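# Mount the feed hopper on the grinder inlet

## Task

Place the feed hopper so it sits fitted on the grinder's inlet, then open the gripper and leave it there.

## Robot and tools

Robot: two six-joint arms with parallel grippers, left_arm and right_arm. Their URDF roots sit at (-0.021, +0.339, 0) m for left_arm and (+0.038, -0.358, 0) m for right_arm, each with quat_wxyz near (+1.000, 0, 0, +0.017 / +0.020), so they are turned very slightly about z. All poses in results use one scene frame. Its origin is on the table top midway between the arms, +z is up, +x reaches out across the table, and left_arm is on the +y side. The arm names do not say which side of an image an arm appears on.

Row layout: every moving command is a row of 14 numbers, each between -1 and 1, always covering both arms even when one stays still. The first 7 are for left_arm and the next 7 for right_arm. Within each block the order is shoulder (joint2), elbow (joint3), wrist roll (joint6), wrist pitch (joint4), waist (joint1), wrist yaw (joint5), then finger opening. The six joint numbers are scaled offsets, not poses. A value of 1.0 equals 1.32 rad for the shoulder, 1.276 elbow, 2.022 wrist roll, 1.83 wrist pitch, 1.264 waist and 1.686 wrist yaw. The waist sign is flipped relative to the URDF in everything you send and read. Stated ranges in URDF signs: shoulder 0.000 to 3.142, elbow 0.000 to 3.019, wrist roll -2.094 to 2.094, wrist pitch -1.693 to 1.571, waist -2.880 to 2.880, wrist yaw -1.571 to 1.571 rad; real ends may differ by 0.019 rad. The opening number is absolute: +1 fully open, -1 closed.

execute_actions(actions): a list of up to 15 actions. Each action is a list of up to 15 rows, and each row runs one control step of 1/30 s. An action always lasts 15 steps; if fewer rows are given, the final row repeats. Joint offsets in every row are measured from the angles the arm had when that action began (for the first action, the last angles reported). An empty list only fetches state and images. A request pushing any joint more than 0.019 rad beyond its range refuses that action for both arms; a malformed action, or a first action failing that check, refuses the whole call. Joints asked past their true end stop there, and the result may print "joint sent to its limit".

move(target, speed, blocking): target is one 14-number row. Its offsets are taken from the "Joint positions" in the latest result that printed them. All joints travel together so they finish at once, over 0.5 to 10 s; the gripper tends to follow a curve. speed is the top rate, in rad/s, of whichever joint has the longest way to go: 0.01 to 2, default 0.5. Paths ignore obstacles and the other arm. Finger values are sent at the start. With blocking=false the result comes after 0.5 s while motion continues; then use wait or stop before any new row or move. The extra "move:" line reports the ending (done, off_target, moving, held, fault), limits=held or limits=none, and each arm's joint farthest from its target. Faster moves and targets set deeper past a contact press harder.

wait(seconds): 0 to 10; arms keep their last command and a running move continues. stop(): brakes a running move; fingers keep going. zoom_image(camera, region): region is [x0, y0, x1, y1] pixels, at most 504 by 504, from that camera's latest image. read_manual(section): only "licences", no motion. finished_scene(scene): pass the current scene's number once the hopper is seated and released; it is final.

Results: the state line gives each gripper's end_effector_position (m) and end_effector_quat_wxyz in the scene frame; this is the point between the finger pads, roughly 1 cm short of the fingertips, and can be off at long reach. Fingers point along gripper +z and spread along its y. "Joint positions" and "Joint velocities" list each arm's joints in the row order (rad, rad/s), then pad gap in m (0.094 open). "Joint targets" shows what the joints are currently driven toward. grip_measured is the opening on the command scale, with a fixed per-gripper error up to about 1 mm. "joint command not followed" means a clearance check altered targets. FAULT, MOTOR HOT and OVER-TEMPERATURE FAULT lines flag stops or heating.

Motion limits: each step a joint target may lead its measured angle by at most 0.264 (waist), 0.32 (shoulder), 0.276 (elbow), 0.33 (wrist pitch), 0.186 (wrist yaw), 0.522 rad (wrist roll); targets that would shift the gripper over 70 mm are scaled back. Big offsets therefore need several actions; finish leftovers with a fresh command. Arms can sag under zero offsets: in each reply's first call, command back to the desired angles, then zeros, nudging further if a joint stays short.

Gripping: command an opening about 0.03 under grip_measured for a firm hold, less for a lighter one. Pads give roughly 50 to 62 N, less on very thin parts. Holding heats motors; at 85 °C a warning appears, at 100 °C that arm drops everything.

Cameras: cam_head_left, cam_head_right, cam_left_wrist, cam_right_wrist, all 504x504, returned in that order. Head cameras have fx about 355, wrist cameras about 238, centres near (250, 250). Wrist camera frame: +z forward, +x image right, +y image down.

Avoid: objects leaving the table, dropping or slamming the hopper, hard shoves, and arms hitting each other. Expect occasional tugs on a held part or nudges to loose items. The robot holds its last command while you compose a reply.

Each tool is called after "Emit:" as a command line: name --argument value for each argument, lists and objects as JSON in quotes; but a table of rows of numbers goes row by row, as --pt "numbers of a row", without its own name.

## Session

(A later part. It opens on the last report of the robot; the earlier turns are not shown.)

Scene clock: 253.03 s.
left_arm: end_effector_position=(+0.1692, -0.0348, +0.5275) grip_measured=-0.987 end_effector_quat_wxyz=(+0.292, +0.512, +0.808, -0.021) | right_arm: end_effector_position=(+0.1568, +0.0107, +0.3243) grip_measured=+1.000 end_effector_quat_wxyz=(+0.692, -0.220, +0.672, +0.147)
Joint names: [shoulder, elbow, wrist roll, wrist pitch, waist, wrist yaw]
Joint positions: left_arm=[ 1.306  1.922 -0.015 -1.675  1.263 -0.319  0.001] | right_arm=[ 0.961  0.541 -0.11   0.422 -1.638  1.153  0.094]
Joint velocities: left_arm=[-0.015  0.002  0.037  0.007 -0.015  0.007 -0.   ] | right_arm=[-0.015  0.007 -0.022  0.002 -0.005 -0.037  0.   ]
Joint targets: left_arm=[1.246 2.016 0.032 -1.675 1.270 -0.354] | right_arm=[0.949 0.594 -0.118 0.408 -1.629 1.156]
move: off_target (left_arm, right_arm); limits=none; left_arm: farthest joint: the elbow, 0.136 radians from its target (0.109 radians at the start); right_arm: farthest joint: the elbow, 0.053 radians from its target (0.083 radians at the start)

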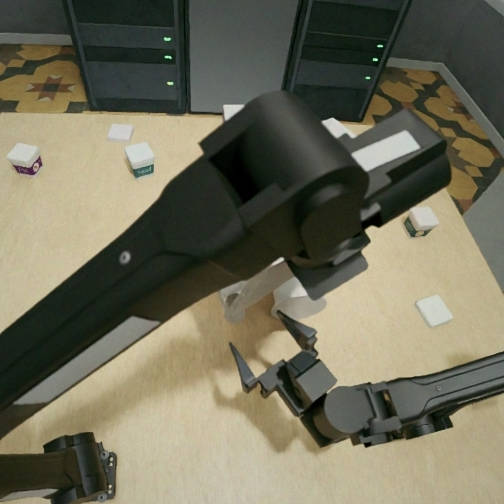

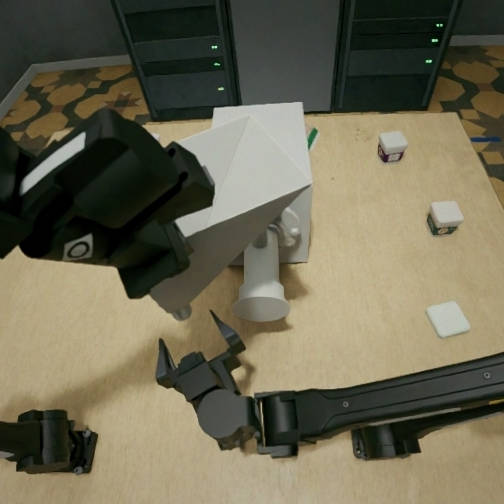

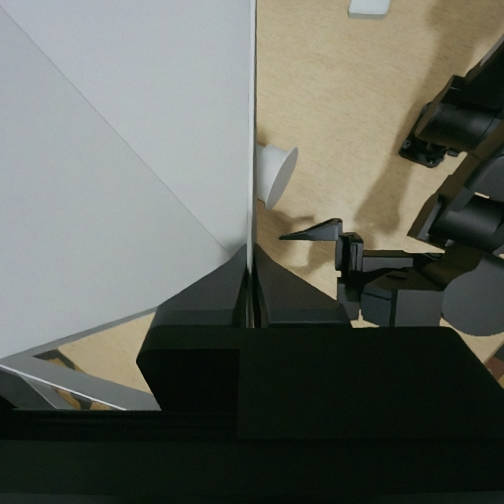

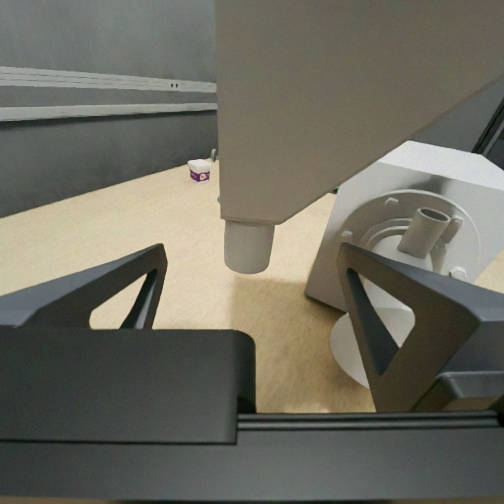

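Emit:
execute_actions --actions '[[[-0.042,0.074,0.023,0,0,-0.02,-1,0.052,-0.037,0.034,0.068,0,0,1]],[[-0.042,0.074,0.023,0,0,-0.02,-1,0.05,0.065,0,0.022,0.075,-0.055,1]],[[-0.042,0.074,0.023,0,0,-0.02,-1,0.055,0.07,0,0.022,0.075,-0.055,1]]]'

Scene clock: 266.60 s.
left_arm: end_effector_position=(+0.1692, -0.0348, +0.5275) grip_measured=-0.987 end_effector_quat_wxyz=(+0.292, +0.512, +0.808, -0.021) | right_arm: end_effector_position=(+0.2178, +0.0489, +0.2964) grip_measured=+1.000 end_effector_quat_wxyz=(+0.688, -0.198, +0.680, +0.158)
Joint names: [shoulder, elbow, wrist roll, wrist pitch, waist, wrist yaw]
Joint positions: left_arm=[ 1.306  1.922 -0.015 -1.675  1.263 -0.319  0.001] | right_arm=[ 1.148  0.578 -0.051  0.562 -1.44   0.973  0.094]
Joint velocities: left_arm=[-0.015 -0.022  0.022  0.007  0.015 -0.022 -0.   ] | right_arm=[ 0.005  0.002  0.022  0.002 -0.005 -0.066  0.   ]
Joint targets: left_arm=[1.251 2.017 0.032 -1.675 1.263 -0.352] | right_arm=[1.156 0.621 -0.051 0.583 -1.445 0.970]

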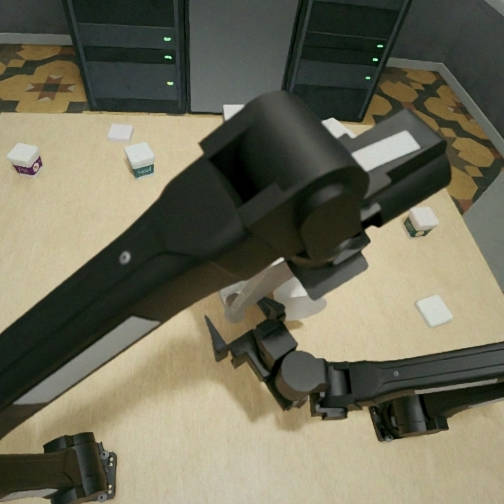

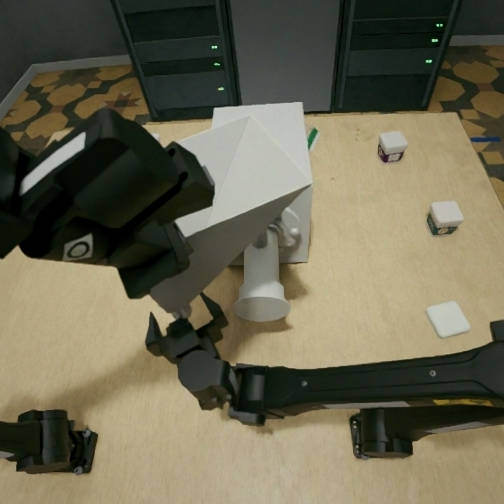

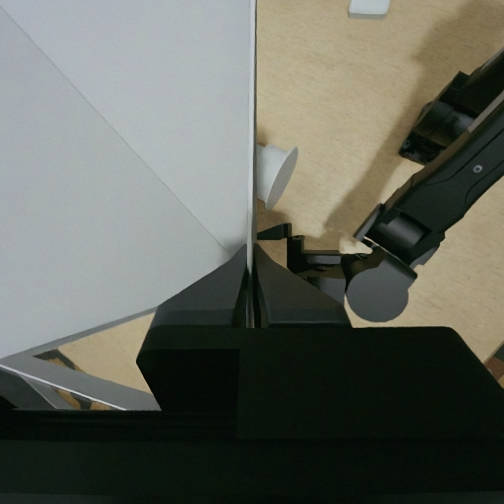

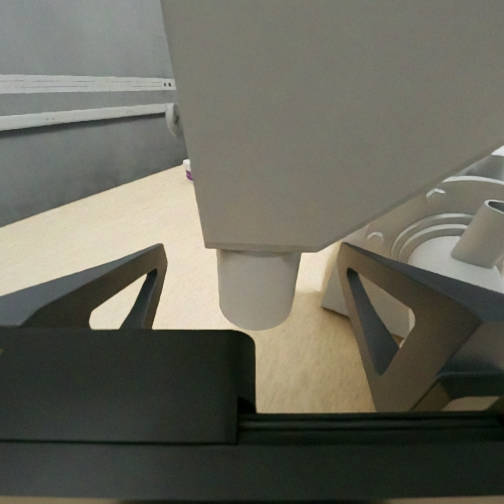

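Emit:
execute_actions --actions '[[[-0.042,0.074,0.023,0,0,-0.02,-1,0,0.03,0,0.01,0,0,-0.5]],[[-0.042,0.074,0.023,0,0,-0.02,-1,0,0.03,0,0.01,0,0,-0.5]],[[-0.025,0.05,0.012,0,0,-0.01,-1,-0.015,0.055,-0.01,0.015,0,0,-0.5]],[[-0.008,0.025,0,0,0,0,-1,-0.03,0.075,-0.02,0.022,0,0,-0.5]],[[-0.008,0.025,0,0,0,0,-0.8,-0.03,0.075,-0.02,0.022,0,0,-0.5]]]'

Scene clock: 276.03 s.
left_arm: end_effector_position=(+0.1673, -0.0350, +0.5278) grip_measured=-0.802 end_effector_quat_wxyz=(+0.290, +0.513, +0.807, -0.026) | right_arm: end_effector_position=(+0.2185, +0.0489, +0.2992) grip_measured=-0.198 end_effector_quat_wxyz=(+0.685, -0.178, +0.684, +0.174)
Joint names: [shoulder, elbow, wrist roll, wrist pitch, waist, wrist yaw]
Joint positions: left_arm=[ 1.305  1.922 -0.015 -1.675  1.263 -0.307  0.009] | right_arm=[ 1.147  0.583 -0.006  0.564 -1.44   0.978  0.038]
Joint velocities: left_arm=[ 0.005 -0.012 -0.051 -0.007  0.005 -0.081 -0.001] | right_arm=[-0.015 -0.007 -0.022  0.002  0.024  0.037 -0.   ]
Joint targets: left_arm=[1.298 1.954 -0.015 -1.675 1.263 -0.306] | right_arm=[1.108 0.679 -0.080 0.605 -1.440 0.979]

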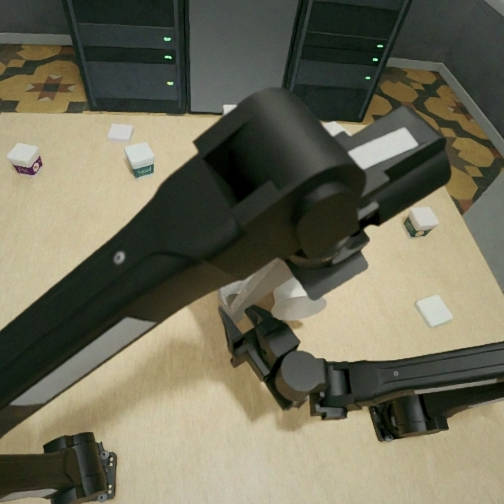

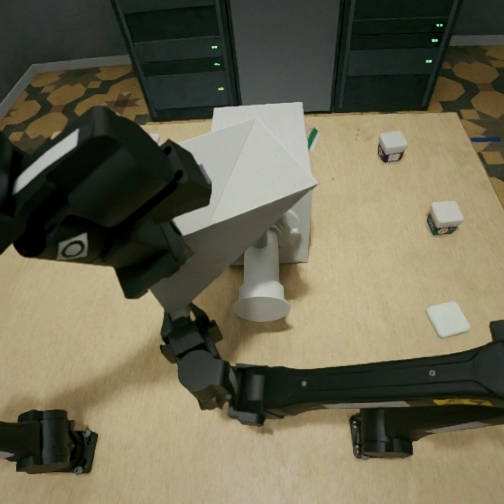

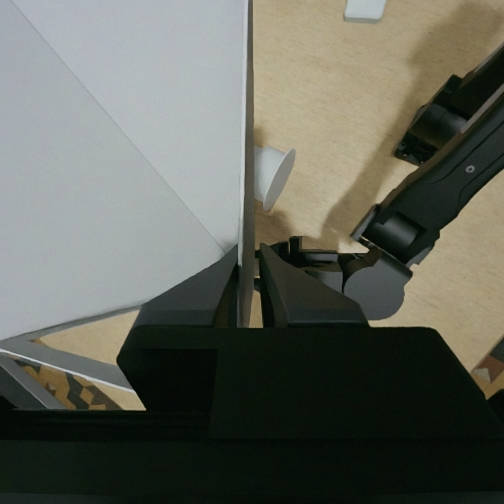

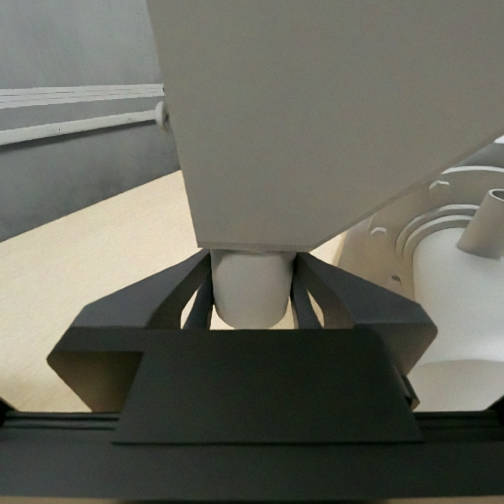

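Emit:
execute_actions --actions '[[[0,0.02,0,0,0,0,0.2,-0.03,0.075,-0.04,0.022,0,0,-0.5]],[[0,0.11,0,0,0.02,0,0.2,-0.03,0.075,-0.04,0.022,0,0,-0.5]],[[-0.02,0.11,0,0,0.02,0,0.2,-0.03,0.075,-0.04,0.022,0,0,-0.5]],[[-0.06,0.1,0,0,0,0,0.2,-0.03,0.075,-0.04,0.022,0,0,-0.5]],[[-0.15,0.03,0,0,0,0,0.2,-0.03,0.075,-0.04,0.022,0,0,-0.5]],[[-0.2,0.02,0,0,-0.1,0,0.2,-0.022,0.11,-0.04,0,0,0,-0.5]],[[-0.2,0.02,0,0,-0.2,0,0.2,-0.022,0.11,-0.04,0,0,0,-0.5]]]'

Scene clock: 290.57 s.
left_arm: end_effector_position=(-0.1625, +0.5892, +0.7346) grip_measured=+0.198 end_effector_quat_wxyz=(+0.779, +0.113, +0.552, -0.277) | right_arm: end_effector_position=(+0.2191, +0.0554, +0.3108) grip_measured=-0.198 end_effector_quat_wxyz=(+0.685, -0.173, +0.684, +0.179)
Joint names: [shoulder, elbow, wrist roll, wrist pitch, waist, wrist yaw]
Joint positions: left_arm=[ 0.301  2.37  -0.015 -1.675  0.909 -0.308  0.056] | right_arm=[ 1.147  0.616  0.003  0.537 -1.44   0.978  0.038]
Joint velocities: left_arm=[-0.288  0.105 -0.051  0.007 -0.005 -0.007 -0.   ] | right_arm=[-0.024  0.002 -0.037 -0.002  0.005  0.037  0.001]
Joint targets: left_arm=[0.341 2.355 -0.015 -1.675 0.925 -0.307] | right_arm=[1.119 0.737 -0.079 0.550 -1.440 0.978]

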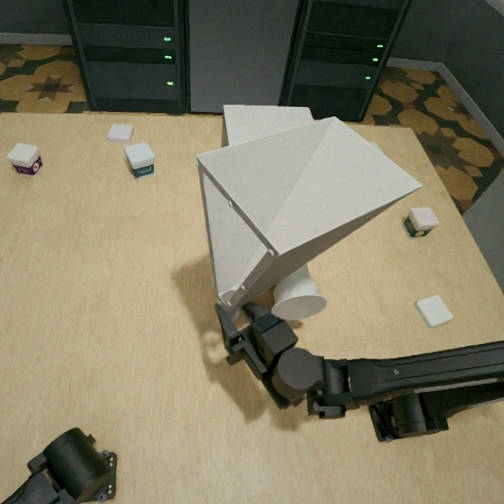

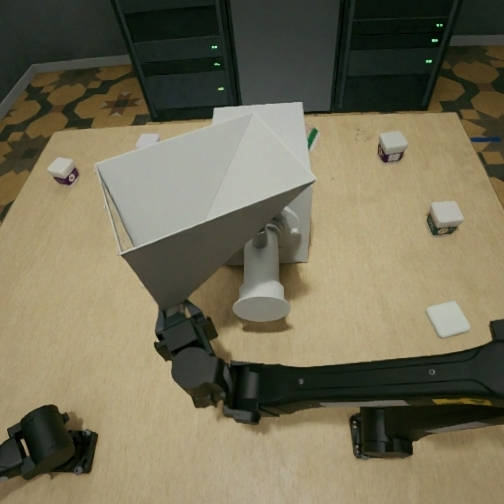

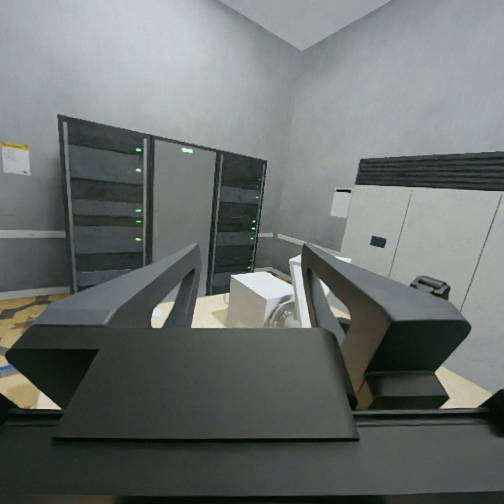

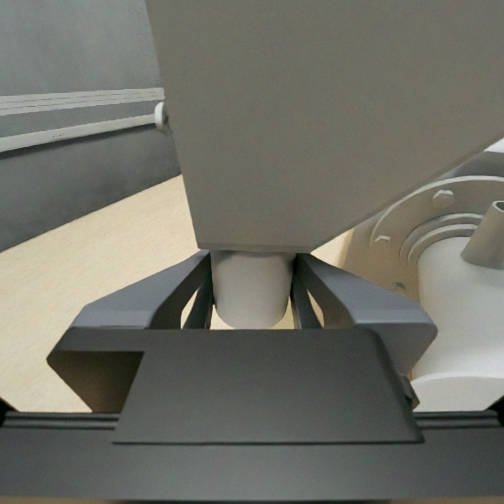

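Emit:
execute_actions --actions '[[[0,-0.15,0,0,0,0.06,1,-0.015,0.115,-0.046,-0.007,0,0,-0.5]],[[0,-0.15,0,0,0,0.06,1,-0.015,0.115,-0.046,-0.007,0,0,-0.5]],[[0,-0.15,0,0,0,0.06,1,-0.015,0.115,-0.046,-0.007,0,0,-0.5]],[[0,-0.15,0,0.1,-0.08,0,1,-0.02,0.075,-0.046,0.015,0.04,0,-0.5]],[[0,-0.15,0,0.15,0,0,1,-0.02,0.075,-0.046,0.015,0.05,0,-0.5]],[[0,-0.15,0,0.15,0,0,1,-0.02,0.075,-0.046,0.015,0.05,0,-0.5]],[[0,-0.15,0,0.15,0,0,1,-0.02,0.075,-0.046,0.015,0.05,0,-0.5]],[[0,-0.15,0,0.15,0,0,1,-0.02,0.075,-0.046,0.015,0.04,0,-0.5]]]'

Scene clock: 307.50 s.
left_arm: end_effector_position=(+0.1979, +0.1287, +0.4469) grip_measured=+0.999 end_effector_quat_wxyz=(+0.608, +0.275, +0.702, -0.247) | right_arm: end_effector_position=(+0.2871, +0.0553, +0.3300) grip_measured=-0.199 end_effector_quat_wxyz=(+0.703, -0.287, +0.651, +0.021)
Joint names: [shoulder, elbow, wrist roll, wrist pitch, waist, wrist yaw]
Joint positions: left_arm=[ 0.416  0.778 -0.015 -0.499  0.808 -0.014  0.094] | right_arm=[ 1.17   0.702 -0.372  0.45  -1.262  0.858  0.038]
Joint velocities: left_arm=[-0.063  0.017  0.007  0.027  0.005 -0.037 -0.   ] | right_arm=[ 0.005  0.022  0.022 -0.002  0.005 -0.037  0.   ]
Joint targets: left_arm=[0.408 0.794 -0.015 -0.475 0.808 -0.014] | right_arm=[1.143 0.797 -0.368 0.478 -1.226 0.892]

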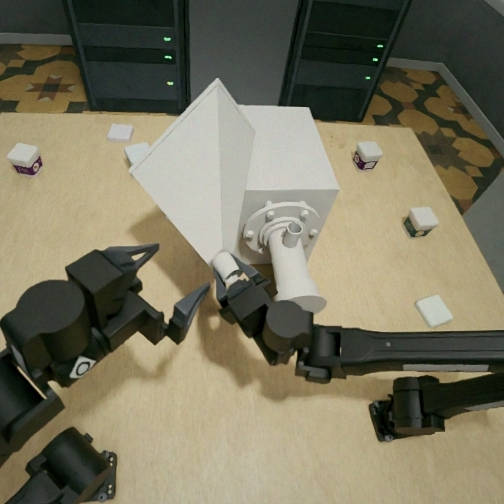

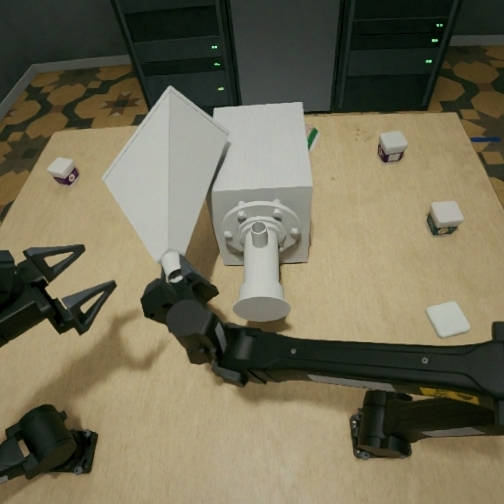

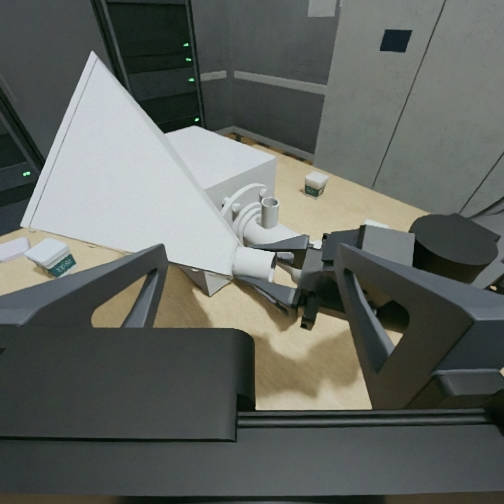

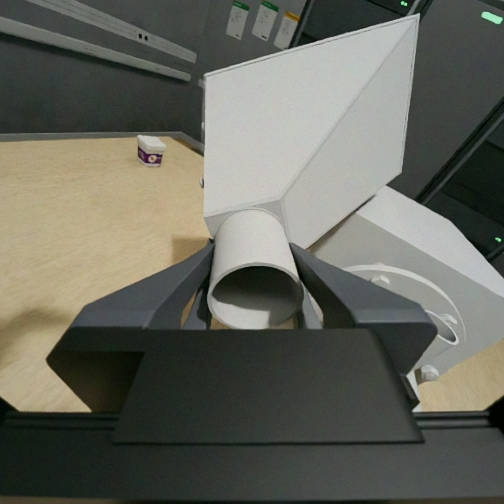

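Emit:
execute_actions --actions '[[[0,0.02,0,0,-0.23,0.1,-1,-0.02,0.075,0,0.015,0.01,0.01,-0.5]],[[0,0.02,0,0,-0.23,0.1,-1,-0.02,0.075,0,0.015,0.01,0.01,-0.5]],[[0,0.02,0,0.1,-0.23,0.1,-1,-0.02,0.075,0,0.015,0.01,0.01,-0.5]],[[0.16,-0.03,0,0.15,0,0.1,-1,-0.02,0.075,0,0.015,0.01,0.01,-0.5]],[[0.16,-0.03,0,0.15,0,0.1,-1,-0.02,0.075,0,0.015,0.01,0.01,-0.5]],[[0.16,-0.03,0,0.15,0,0.06,-1,-0.02,0.075,0,0.015,0.01,0.01,-0.5]],[[0.16,0,0,0.15,0,0,-1,-0.02,0.075,0,0.015,0.01,0.01,-0.5]],[[0,0.02,0,0,0,0,-1,-0.02,0.075,0,0.015,0.01,0.01,-0.5]]]'

Scene clock: 329.60 s.
left_arm: end_effector_position=(+0.4512, +0.2604, +0.2652) grip_measured=-0.997 end_effector_quat_wxyz=(+0.643, +0.262, +0.663, -0.282) | right_arm: end_effector_position=(+0.2867, +0.0574, +0.3299) grip_measured=-0.199 end_effector_quat_wxyz=(+0.703, -0.311, +0.640, +0.005)
Joint names: [shoulder, elbow, wrist roll, wrist pitch, waist, wrist yaw]
Joint positions: left_arm=[ 1.299  0.607 -0.016  0.667 -0.088  0.912  0.   ] | right_arm=[ 1.17   0.702 -0.431  0.45  -1.259  0.84   0.038]
Joint velocities: left_arm=[-0.005 -0.017 -0.007  0.007 -0.005  0.007  0.001] | right_arm=[-0.005 -0.002  0.051 -0.002 -0.005  0.051  0.   ]
Joint targets: left_arm=[1.303 0.633 -0.016 0.667 -0.088 0.912] | right_arm=[1.143 0.798 -0.425 0.478 -1.247 0.859]

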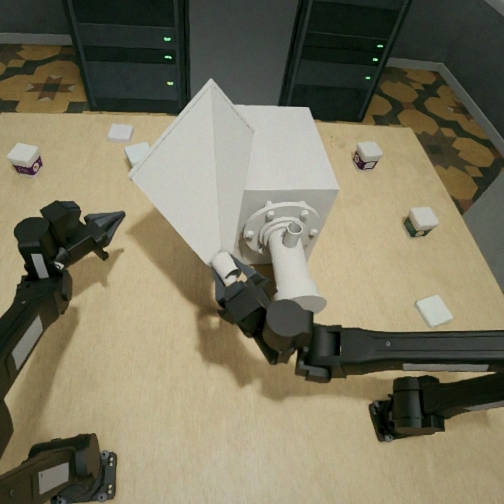

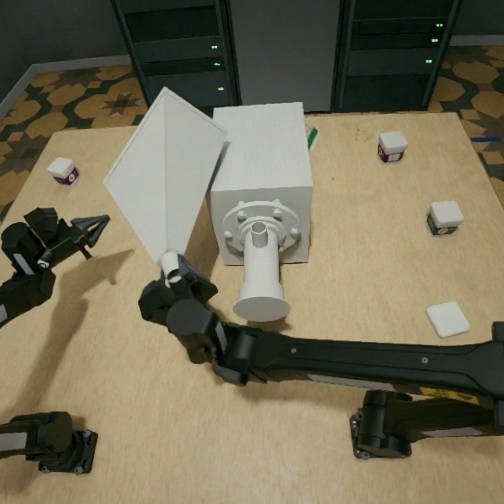

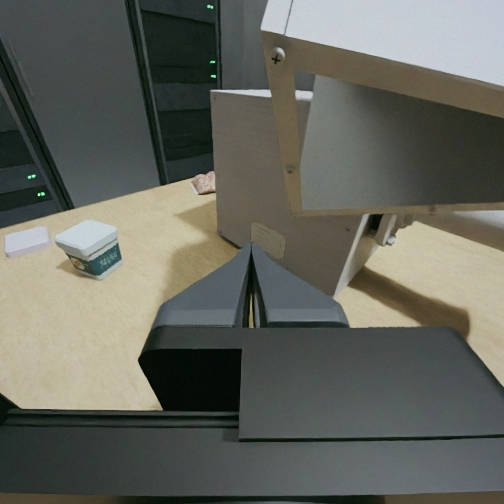

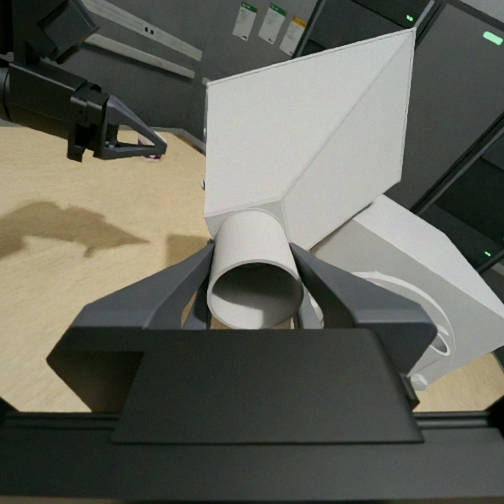

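Emit:
execute_actions --actions '[[[0.07,0.02,0,0.06,0.07,0,-1,-0.02,0.075,0.008,0.015,0.005,0.012,-0.5]],[[0,0.02,0,0,0.07,0,-1,-0.02,0.075,0.008,0.015,0.005,0.012,-0.5]],[[0,0.02,0,0,0.07,0,-1,-0.02,0.075,0.008,0.015,0.005,0.012,-0.5]],[[0,0.02,0,0,0.07,0,-1,-0.02,0.075,0.008,0.015,0.005,0.012,-0.5]]]'

Scene clock: 337.87 s.
left_arm: end_effector_position=(+0.4005, +0.0861, +0.2376) grip_measured=-0.997 end_effector_quat_wxyz=(+0.574, +0.381, +0.604, -0.399) | right_arm: end_effector_position=(+0.2869, +0.0573, +0.3299) grip_measured=-0.199 end_effector_quat_wxyz=(+0.703, -0.311, +0.640, +0.005)
Joint names: [shoulder, elbow, wrist roll, wrist pitch, waist, wrist yaw]
Joint positions: left_arm=[ 1.398  0.609 -0.016  0.754  0.296  0.909  0.   ] | right_arm=[ 1.17   0.702 -0.432  0.45  -1.259  0.84   0.038]
Joint velocities: left_arm=[-0.005  0.007 -0.022 -0.002  0.015  0.007  0.   ] | right_arm=[-0.005  0.002  0.007  0.012 -0.005 -0.022 -0.001]
Joint targets: left_arm=[1.398 0.635 -0.016 0.754 0.288 0.910] | right_arm=[1.143 0.798 -0.416 0.478 -1.253 0.860]

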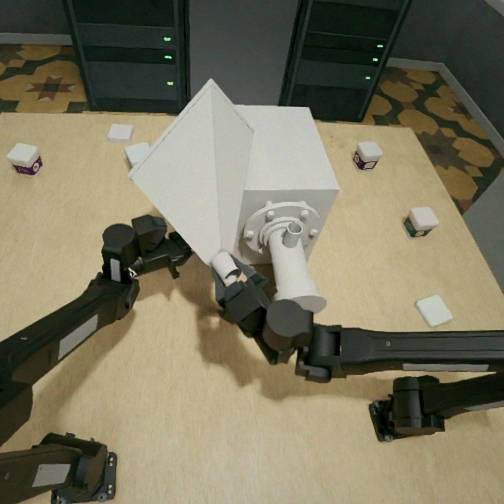

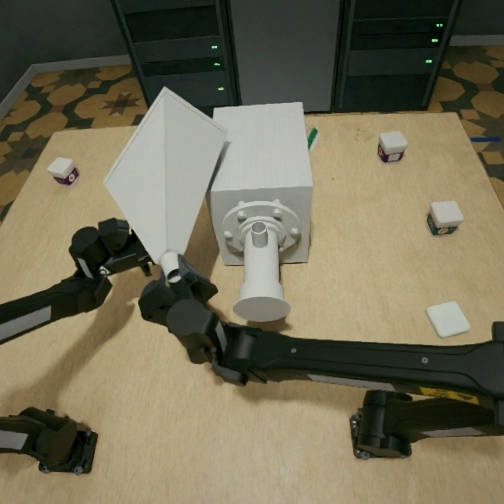

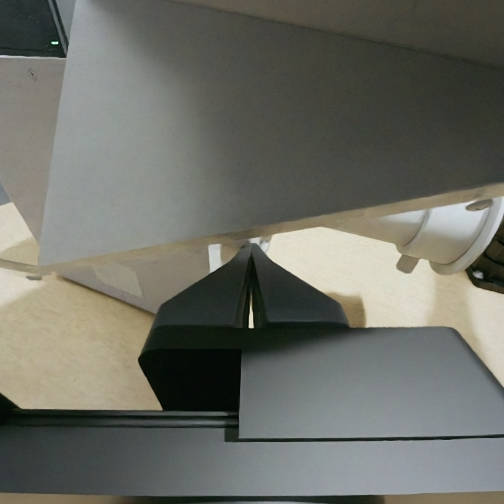

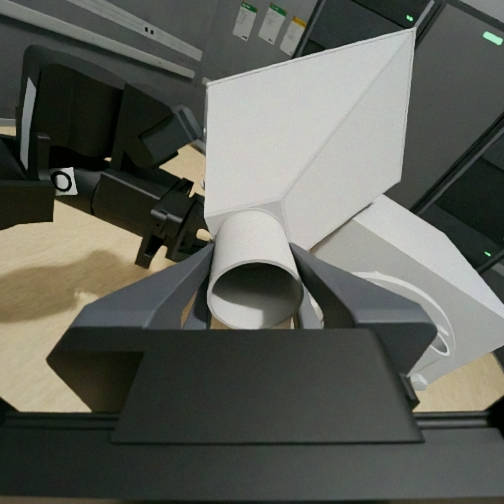

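Emit:
execute_actions --actions '[[[-0.03,0.09,0,-0.03,-0.025,0,-1,-0.02,0.075,0.008,0.015,0.005,0.012,-0.5]],[[-0.03,0.09,0,-0.03,0,0,-1,-0.01,0.05,0.02,0.01,0,0.005,-0.5]],[[-0.03,0.11,-0.05,-0.03,0,0,-1,-0.01,0.04,0.03,0.01,0,0,-0.5]],[[-0.03,0.11,-0.05,-0.03,0,0,-1,-0.01,0.04,0.03,0.01,0,0,-0.5]],[[-0.03,0.11,-0.05,-0.03,0,0,-1,-0.01,0.04,0.03,0.01,0,0,-0.5]]]'

Scene clock: 349.27 s.
left_arm: end_effector_position=(+0.4261, +0.0862, +0.2536) grip_measured=-0.997 end_effector_quat_wxyz=(+0.466, +0.283, +0.689, -0.477) | right_arm: end_effector_position=(+0.2970, +0.0526, +0.3368) grip_measured=-0.199 end_effector_quat_wxyz=(+0.705, -0.252, +0.662, +0.046)
Joint names: [shoulder, elbow, wrist roll, wrist pitch, waist, wrist yaw]
Joint positions: left_arm=[ 1.379  0.736 -0.256  0.456  0.276  0.938  0.   ] | right_arm=[ 1.17   0.715 -0.296  0.45  -1.238  0.85   0.038]
Joint velocities: left_arm=[-0.005 -0.022 -0.051 -0.017  0.015 -0.081 -0.   ] | right_arm=[-0.015  0.022 -0.007  0.002  0.005 -0.007 -0.001]
Joint targets: left_arm=[1.342 0.848 -0.278 0.463 0.276 0.933] | right_arm=[1.157 0.766 -0.267 0.469 -1.243 0.849]

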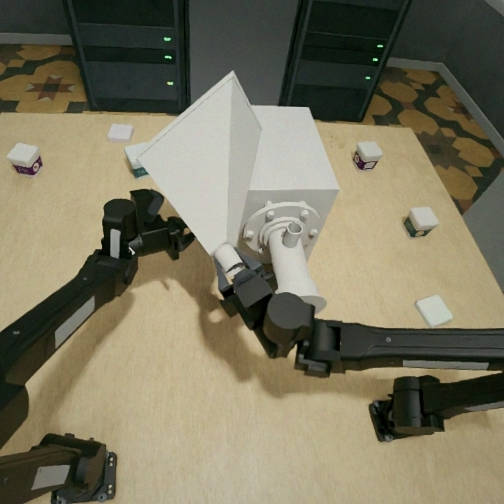

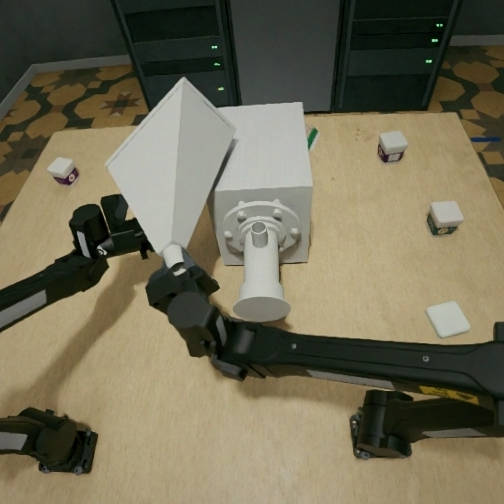

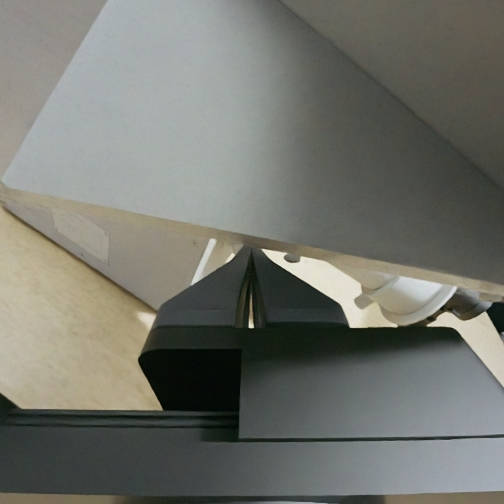

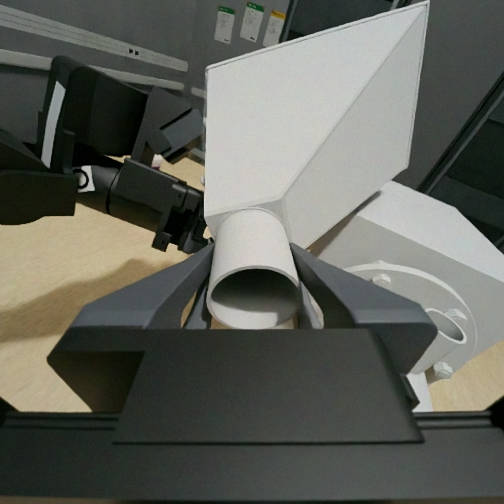

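Emit:
execute_actions --actions '[[[-0.02,0.065,-0.05,0.08,0,-0.01,-1,0,0.02,0.03,0,0,0,-0.5]],[[-0.02,0.065,-0.05,0.08,0,-0.01,-1,0,0.02,0.03,0,0,0,-0.5]],[[-0.02,0.065,-0.05,0.08,0,-0.01,-1,0,0.02,0.03,0,0,0,-0.5]],[[-0.02,0.065,0,0.08,0,-0.01,-1,0,0.02,0.02,0,0,0,-0.5]],[[-0.02,0.065,0,0.08,0,-0.01,-1,0,0.02,0.02,0,0,0,-0.5]],[[-0.02,0.065,0,0.08,0,-0.01,-1,0,0.02,0.01,0,0,0,-0.5]]]'

Scene clock: 360.40 s.
left_arm: end_effector_position=(+0.4443, +0.0912, +0.3154) grip_measured=-0.998 end_effector_quat_wxyz=(+0.579, +0.255, +0.592, -0.499) | right_arm: end_effector_position=(+0.3073, +0.0418, +0.3372) grip_measured=-0.199 end_effector_quat_wxyz=(+0.679, -0.067, +0.705, +0.195)
Joint names: [shoulder, elbow, wrist roll, wrist pitch, waist, wrist yaw]
Joint positions: left_arm=[ 1.441  0.736 -0.506  0.968  0.274  0.862  0.   ] | right_arm=[ 1.169  0.715  0.186  0.451 -1.218  0.884  0.038]
Joint velocities: left_arm=[-0.005 -0.002 -0.007  0.002  0.015 -0.066 -0.   ] | right_arm=[-0.005 -0.002 -0.022  0.017 -0.005  0.007  0.   ]
Joint targets: left_arm=[1.403 0.819 -0.506 1.028 0.274 0.859] | right_arm=[1.169 0.740 0.144 0.451 -1.218 0.883]

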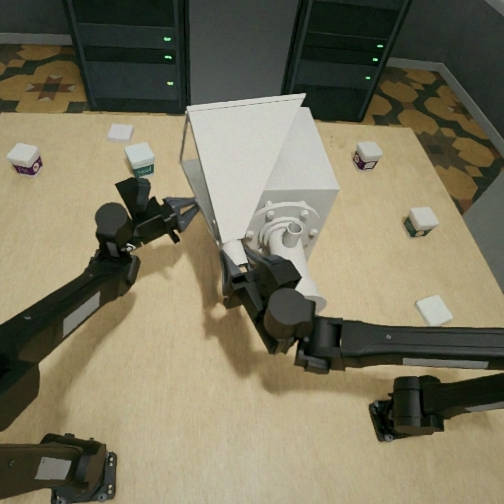

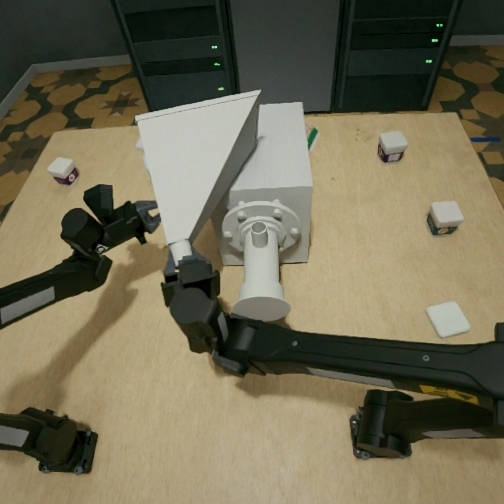

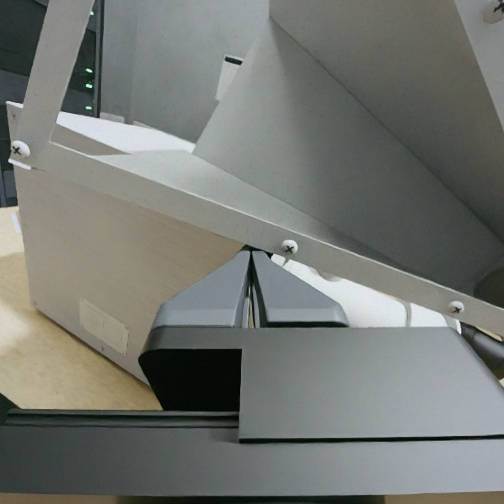

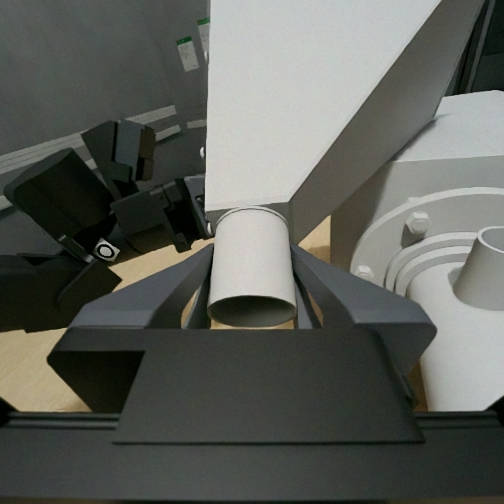

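Emit:
execute_actions --actions '[[[-0.03,0.09,0,0.02,0.02,0,-1,0,0.025,-0.07,0,-0.008,-0.015,-0.5]],[[-0.03,0.09,0,0.02,0.02,0,-1,0,0.025,-0.06,0,-0.008,-0.015,-0.5]],[[-0.03,0.1,0,0.01,0.02,0,-1,0,0.025,-0.05,0,-0.008,-0.015,-0.5]],[[-0.03,0.1,0,0.01,0.02,0,-1,0,0.025,-0.045,0,-0.008,-0.015,-0.5]]]'

Scene clock: 368.57 s.
left_arm: end_effector_position=(+0.4446, +0.0906, +0.3134) grip_measured=-0.998 end_effector_quat_wxyz=(+0.577, +0.256, +0.593, -0.500) | right_arm: end_effector_position=(+0.3070, +0.0426, +0.3372) grip_measured=-0.199 end_effector_quat_wxyz=(+0.683, -0.084, +0.703, +0.182)
Joint names: [shoulder, elbow, wrist roll, wrist pitch, waist, wrist yaw]
Joint positions: left_arm=[ 1.446  0.737 -0.506  0.968  0.274  0.866  0.   ] | right_arm=[ 1.169  0.715  0.143  0.451 -1.218  0.879  0.038]
Joint velocities: left_arm=[-0.015  0.012  0.007 -0.002 -0.015 -0.037 -0.   ] | right_arm=[-0.015 -0.002 -0.037 -0.007  0.015 -0.051  0.001]
Joint targets: left_arm=[1.410 0.852 -0.506 0.985 0.297 0.866] | right_arm=[1.169 0.747 0.052 0.451 -1.228 0.854]

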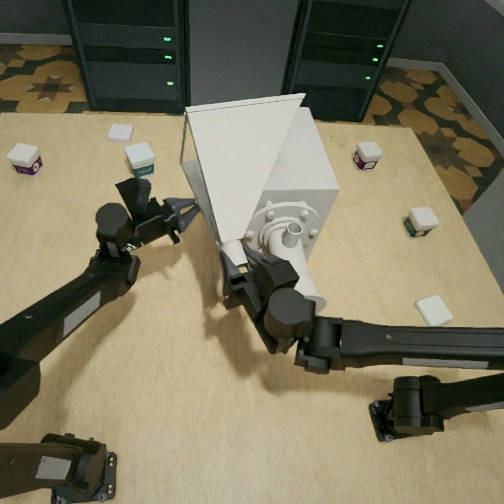

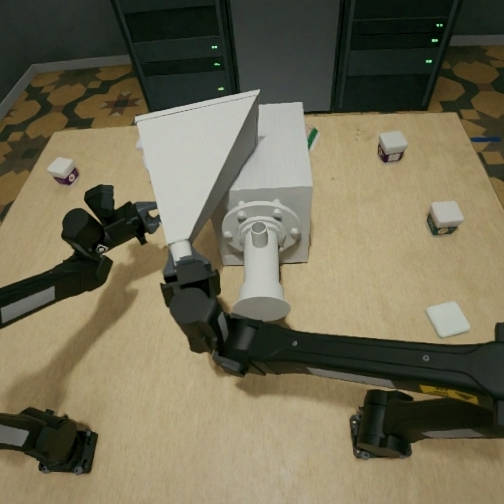

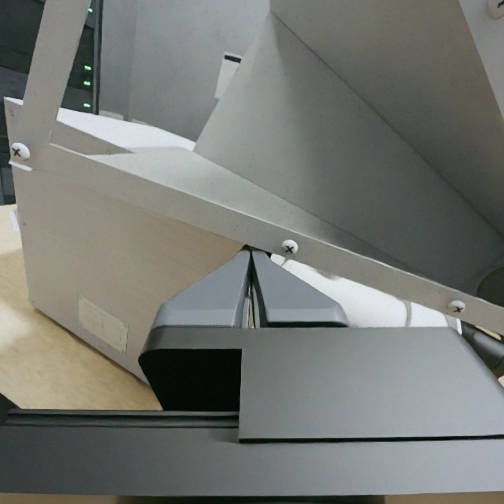

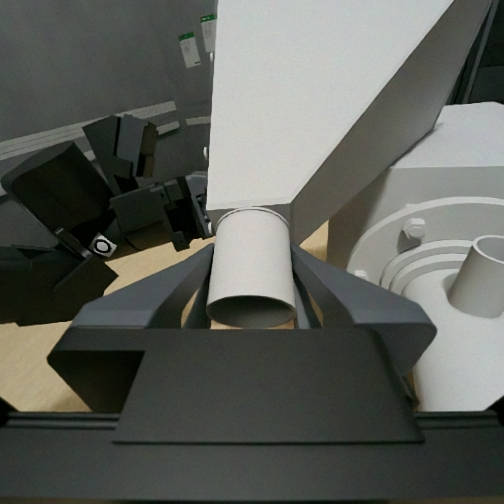

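Emit:
execute_actions --actions '[[[-0.085,0.045,0,0.01,0,0,-1,0,0.025,-0.05,0,-0.008,-0.015,-0.225]],[[-0.085,0.045,0,0.01,0,0,-1,0,0.025,-0.05,0,-0.008,-0.015,-0.225]],[[-0.085,0.045,0,0.01,0,0,-1,0,0.025,-0.05,0,-0.008,-0.015,-0.225]],[[-0.085,0.045,0,0.01,0.01,0,-1,0,0.025,-0.05,0,-0.008,-0.015,-0.225]]]'

Scene clock: 377.67 s.
left_arm: end_effector_position=(+0.3946, +0.1193, +0.4293) grip_measured=-0.998 end_effector_quat_wxyz=(+0.660, +0.283, +0.512, -0.471) | right_arm: end_effector_position=(+0.3018, +0.0515, +0.3371) grip_measured=-0.199 end_effector_quat_wxyz=(+0.676, -0.097, +0.701, +0.206)
Joint names: [shoulder, elbow, wrist roll, wrist pitch, waist, wrist yaw]
Joint positions: left_arm=[ 1.191  0.737 -0.506  0.953  0.242  0.854  0.   ] | right_arm=[ 1.169  0.715  0.161  0.451 -1.223  0.831  0.038]
Joint velocities: left_arm=[-0.005  0.002 -0.007 -0.017 -0.005 -0.051  0.   ] | right_arm=[ 0.005 -0.007 -0.022  0.002  0.005 -0.11  -0.   ]
Joint targets: left_arm=[1.154 0.794 -0.506 0.975 0.256 0.859] | right_arm=[1.169 0.747 0.042 0.451 -1.233 0.816]

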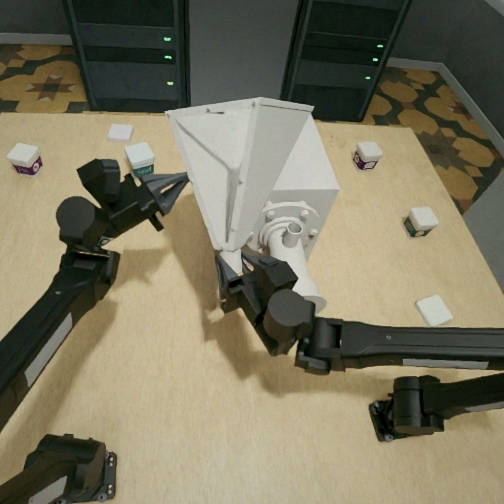

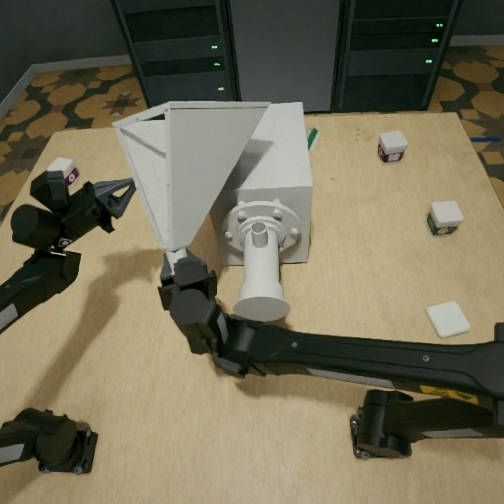

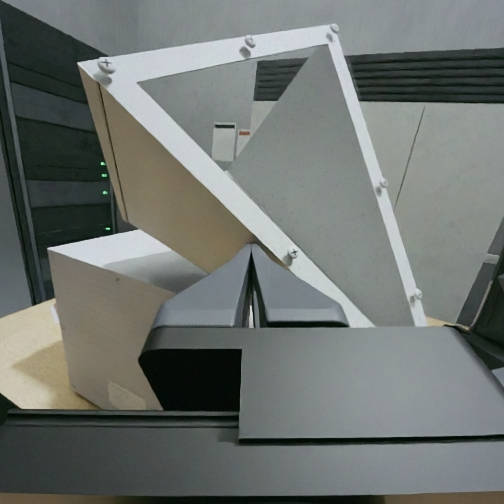

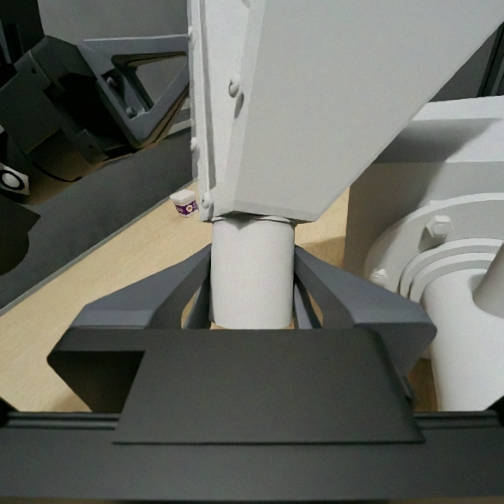

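Emit:
execute_actions --actions '[[[-0.025,0.08,0.05,-0.04,0.06,-0.055,-1,-0.01,0.04,-0.065,0.01,0,0,-0.5]],[[-0.025,0.08,0.05,-0.04,0.06,-0.055,-1,-0.01,0.04,-0.065,0.01,0,0,-0.5]],[[-0.025,0.08,0.05,-0.04,0.06,-0.055,-1,-0.01,0.04,-0.065,0.01,0,0,-0.5]]]'

Scene clock: 387.93 s.
left_arm: end_effector_position=(+0.4349, +0.1050, +0.4264) grip_measured=-0.998 end_effector_quat_wxyz=(+0.708, +0.224, +0.562, -0.364) | right_arm: end_effector_position=(+0.3086, +0.0380, +0.3372) grip_measured=-0.199 end_effector_quat_wxyz=(+0.682, -0.060, +0.705, +0.185)
Joint names: [shoulder, elbow, wrist roll, wrist pitch, waist, wrist yaw]
Joint positions: left_arm=[ 1.184  0.782 -0.257  0.718  0.339  0.528  0.   ] | right_arm=[ 1.169  0.715  0.182  0.451 -1.218  0.909  0.038]
Joint velocities: left_arm=[-0.015  0.002 -0.051  0.002 -0.005  0.007  0.   ] | right_arm=[ 0.005  0.007  0.051 -0.017  0.005 -0.007  0.   ]
Joint targets: left_arm=[1.153 0.870 -0.239 0.722 0.383 0.546] | right_arm=[1.156 0.766 0.046 0.469 -1.219 0.883]

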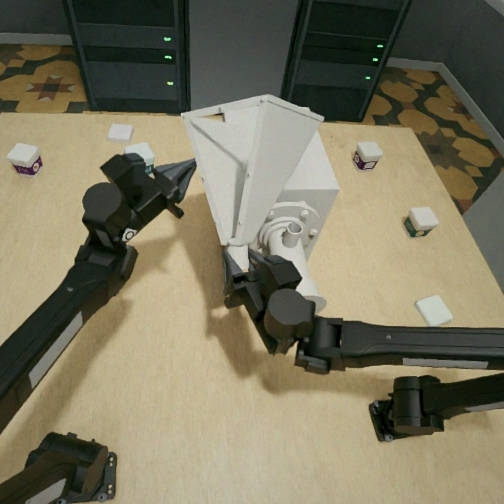

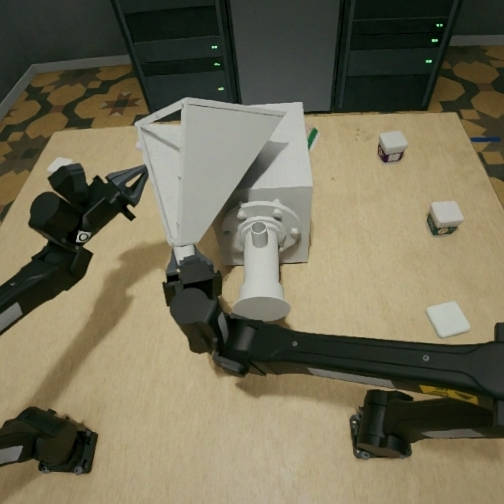

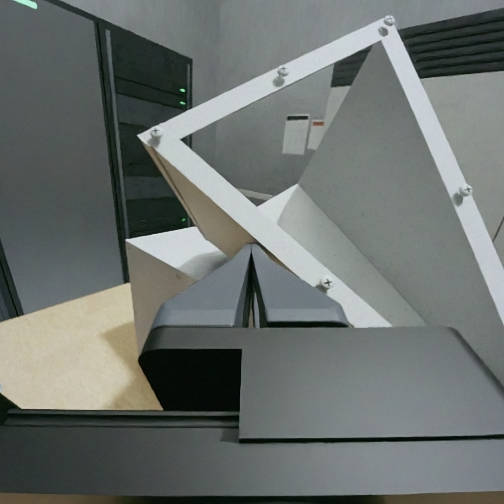

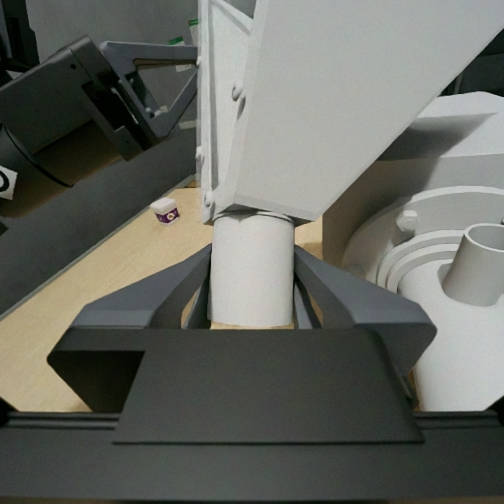

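Emit:
execute_actions --actions '[[[-0.08,0.045,0,0,0.045,0.03,-1,-0.01,0.045,-0.1,0.01,-0.01,-0.03,-0.23]],[[-0.08,0.045,0,0,0.045,0.03,-1,-0.01,0.045,-0.09,0.01,-0.01,-0.02,-0.23]],[[-0.08,0.045,0,0,0.045,0.03,-1,-0.015,0.055,-0.08,0.01,-0.01,-0.015,-0.23]]]'

Scene clock: 398.50 s.
left_arm: end_effector_position=(+0.3021, +0.0933, +0.5501) grip_measured=-0.998 end_effector_quat_wxyz=(+0.747, +0.310, +0.424, -0.407) | right_arm: end_effector_position=(+0.2928, +0.0621, +0.3333) grip_measured=-0.198 end_effector_quat_wxyz=(+0.687, -0.187, +0.686, +0.150)
Joint names: [shoulder, elbow, wrist roll, wrist pitch, waist, wrist yaw]
Joint positions: left_arm=[ 0.893  0.797 -0.254  0.692  0.428  0.644  0.   ] | right_arm=[ 1.176  0.716 -0.04   0.444 -1.24   0.8    0.038]
Joint velocities: left_arm=[ 0.063  0.002 -0.051 -0.012 -0.005 -0.007 -0.   ] | right_arm=[ 0.063  0.002 -0.33  -0.139 -0.249 -0.183  0.002]
Joint targets: left_arm=[0.907 0.840 -0.254 0.697 0.429 0.646] | right_arm=[1.150 0.785 -0.028 0.472 -1.231 0.856]

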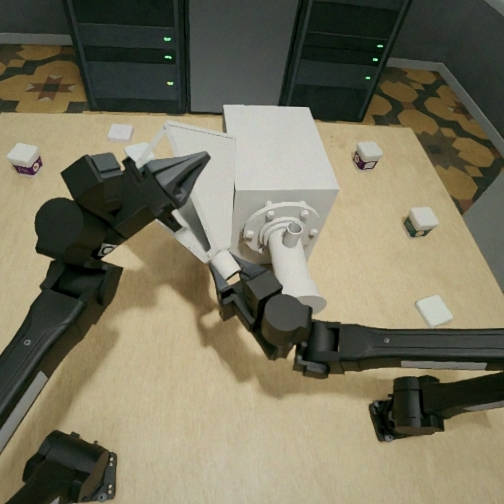

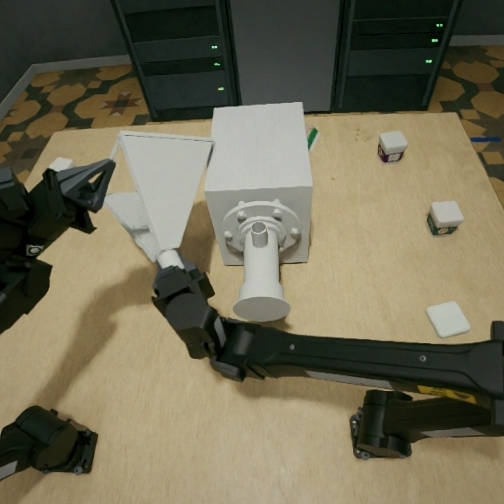

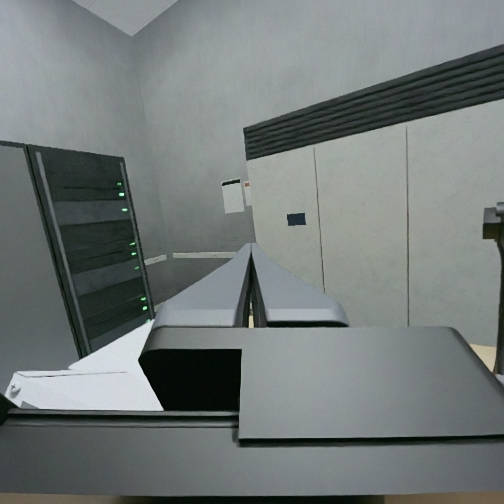

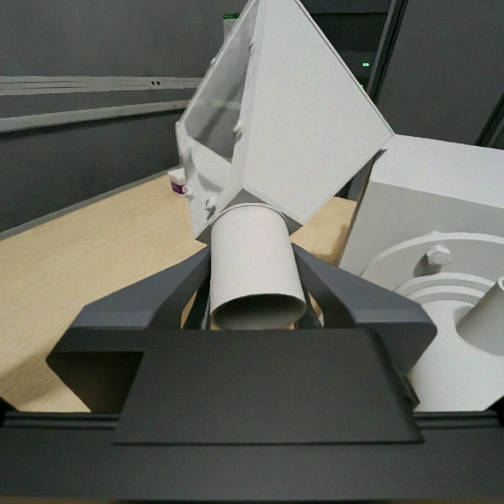

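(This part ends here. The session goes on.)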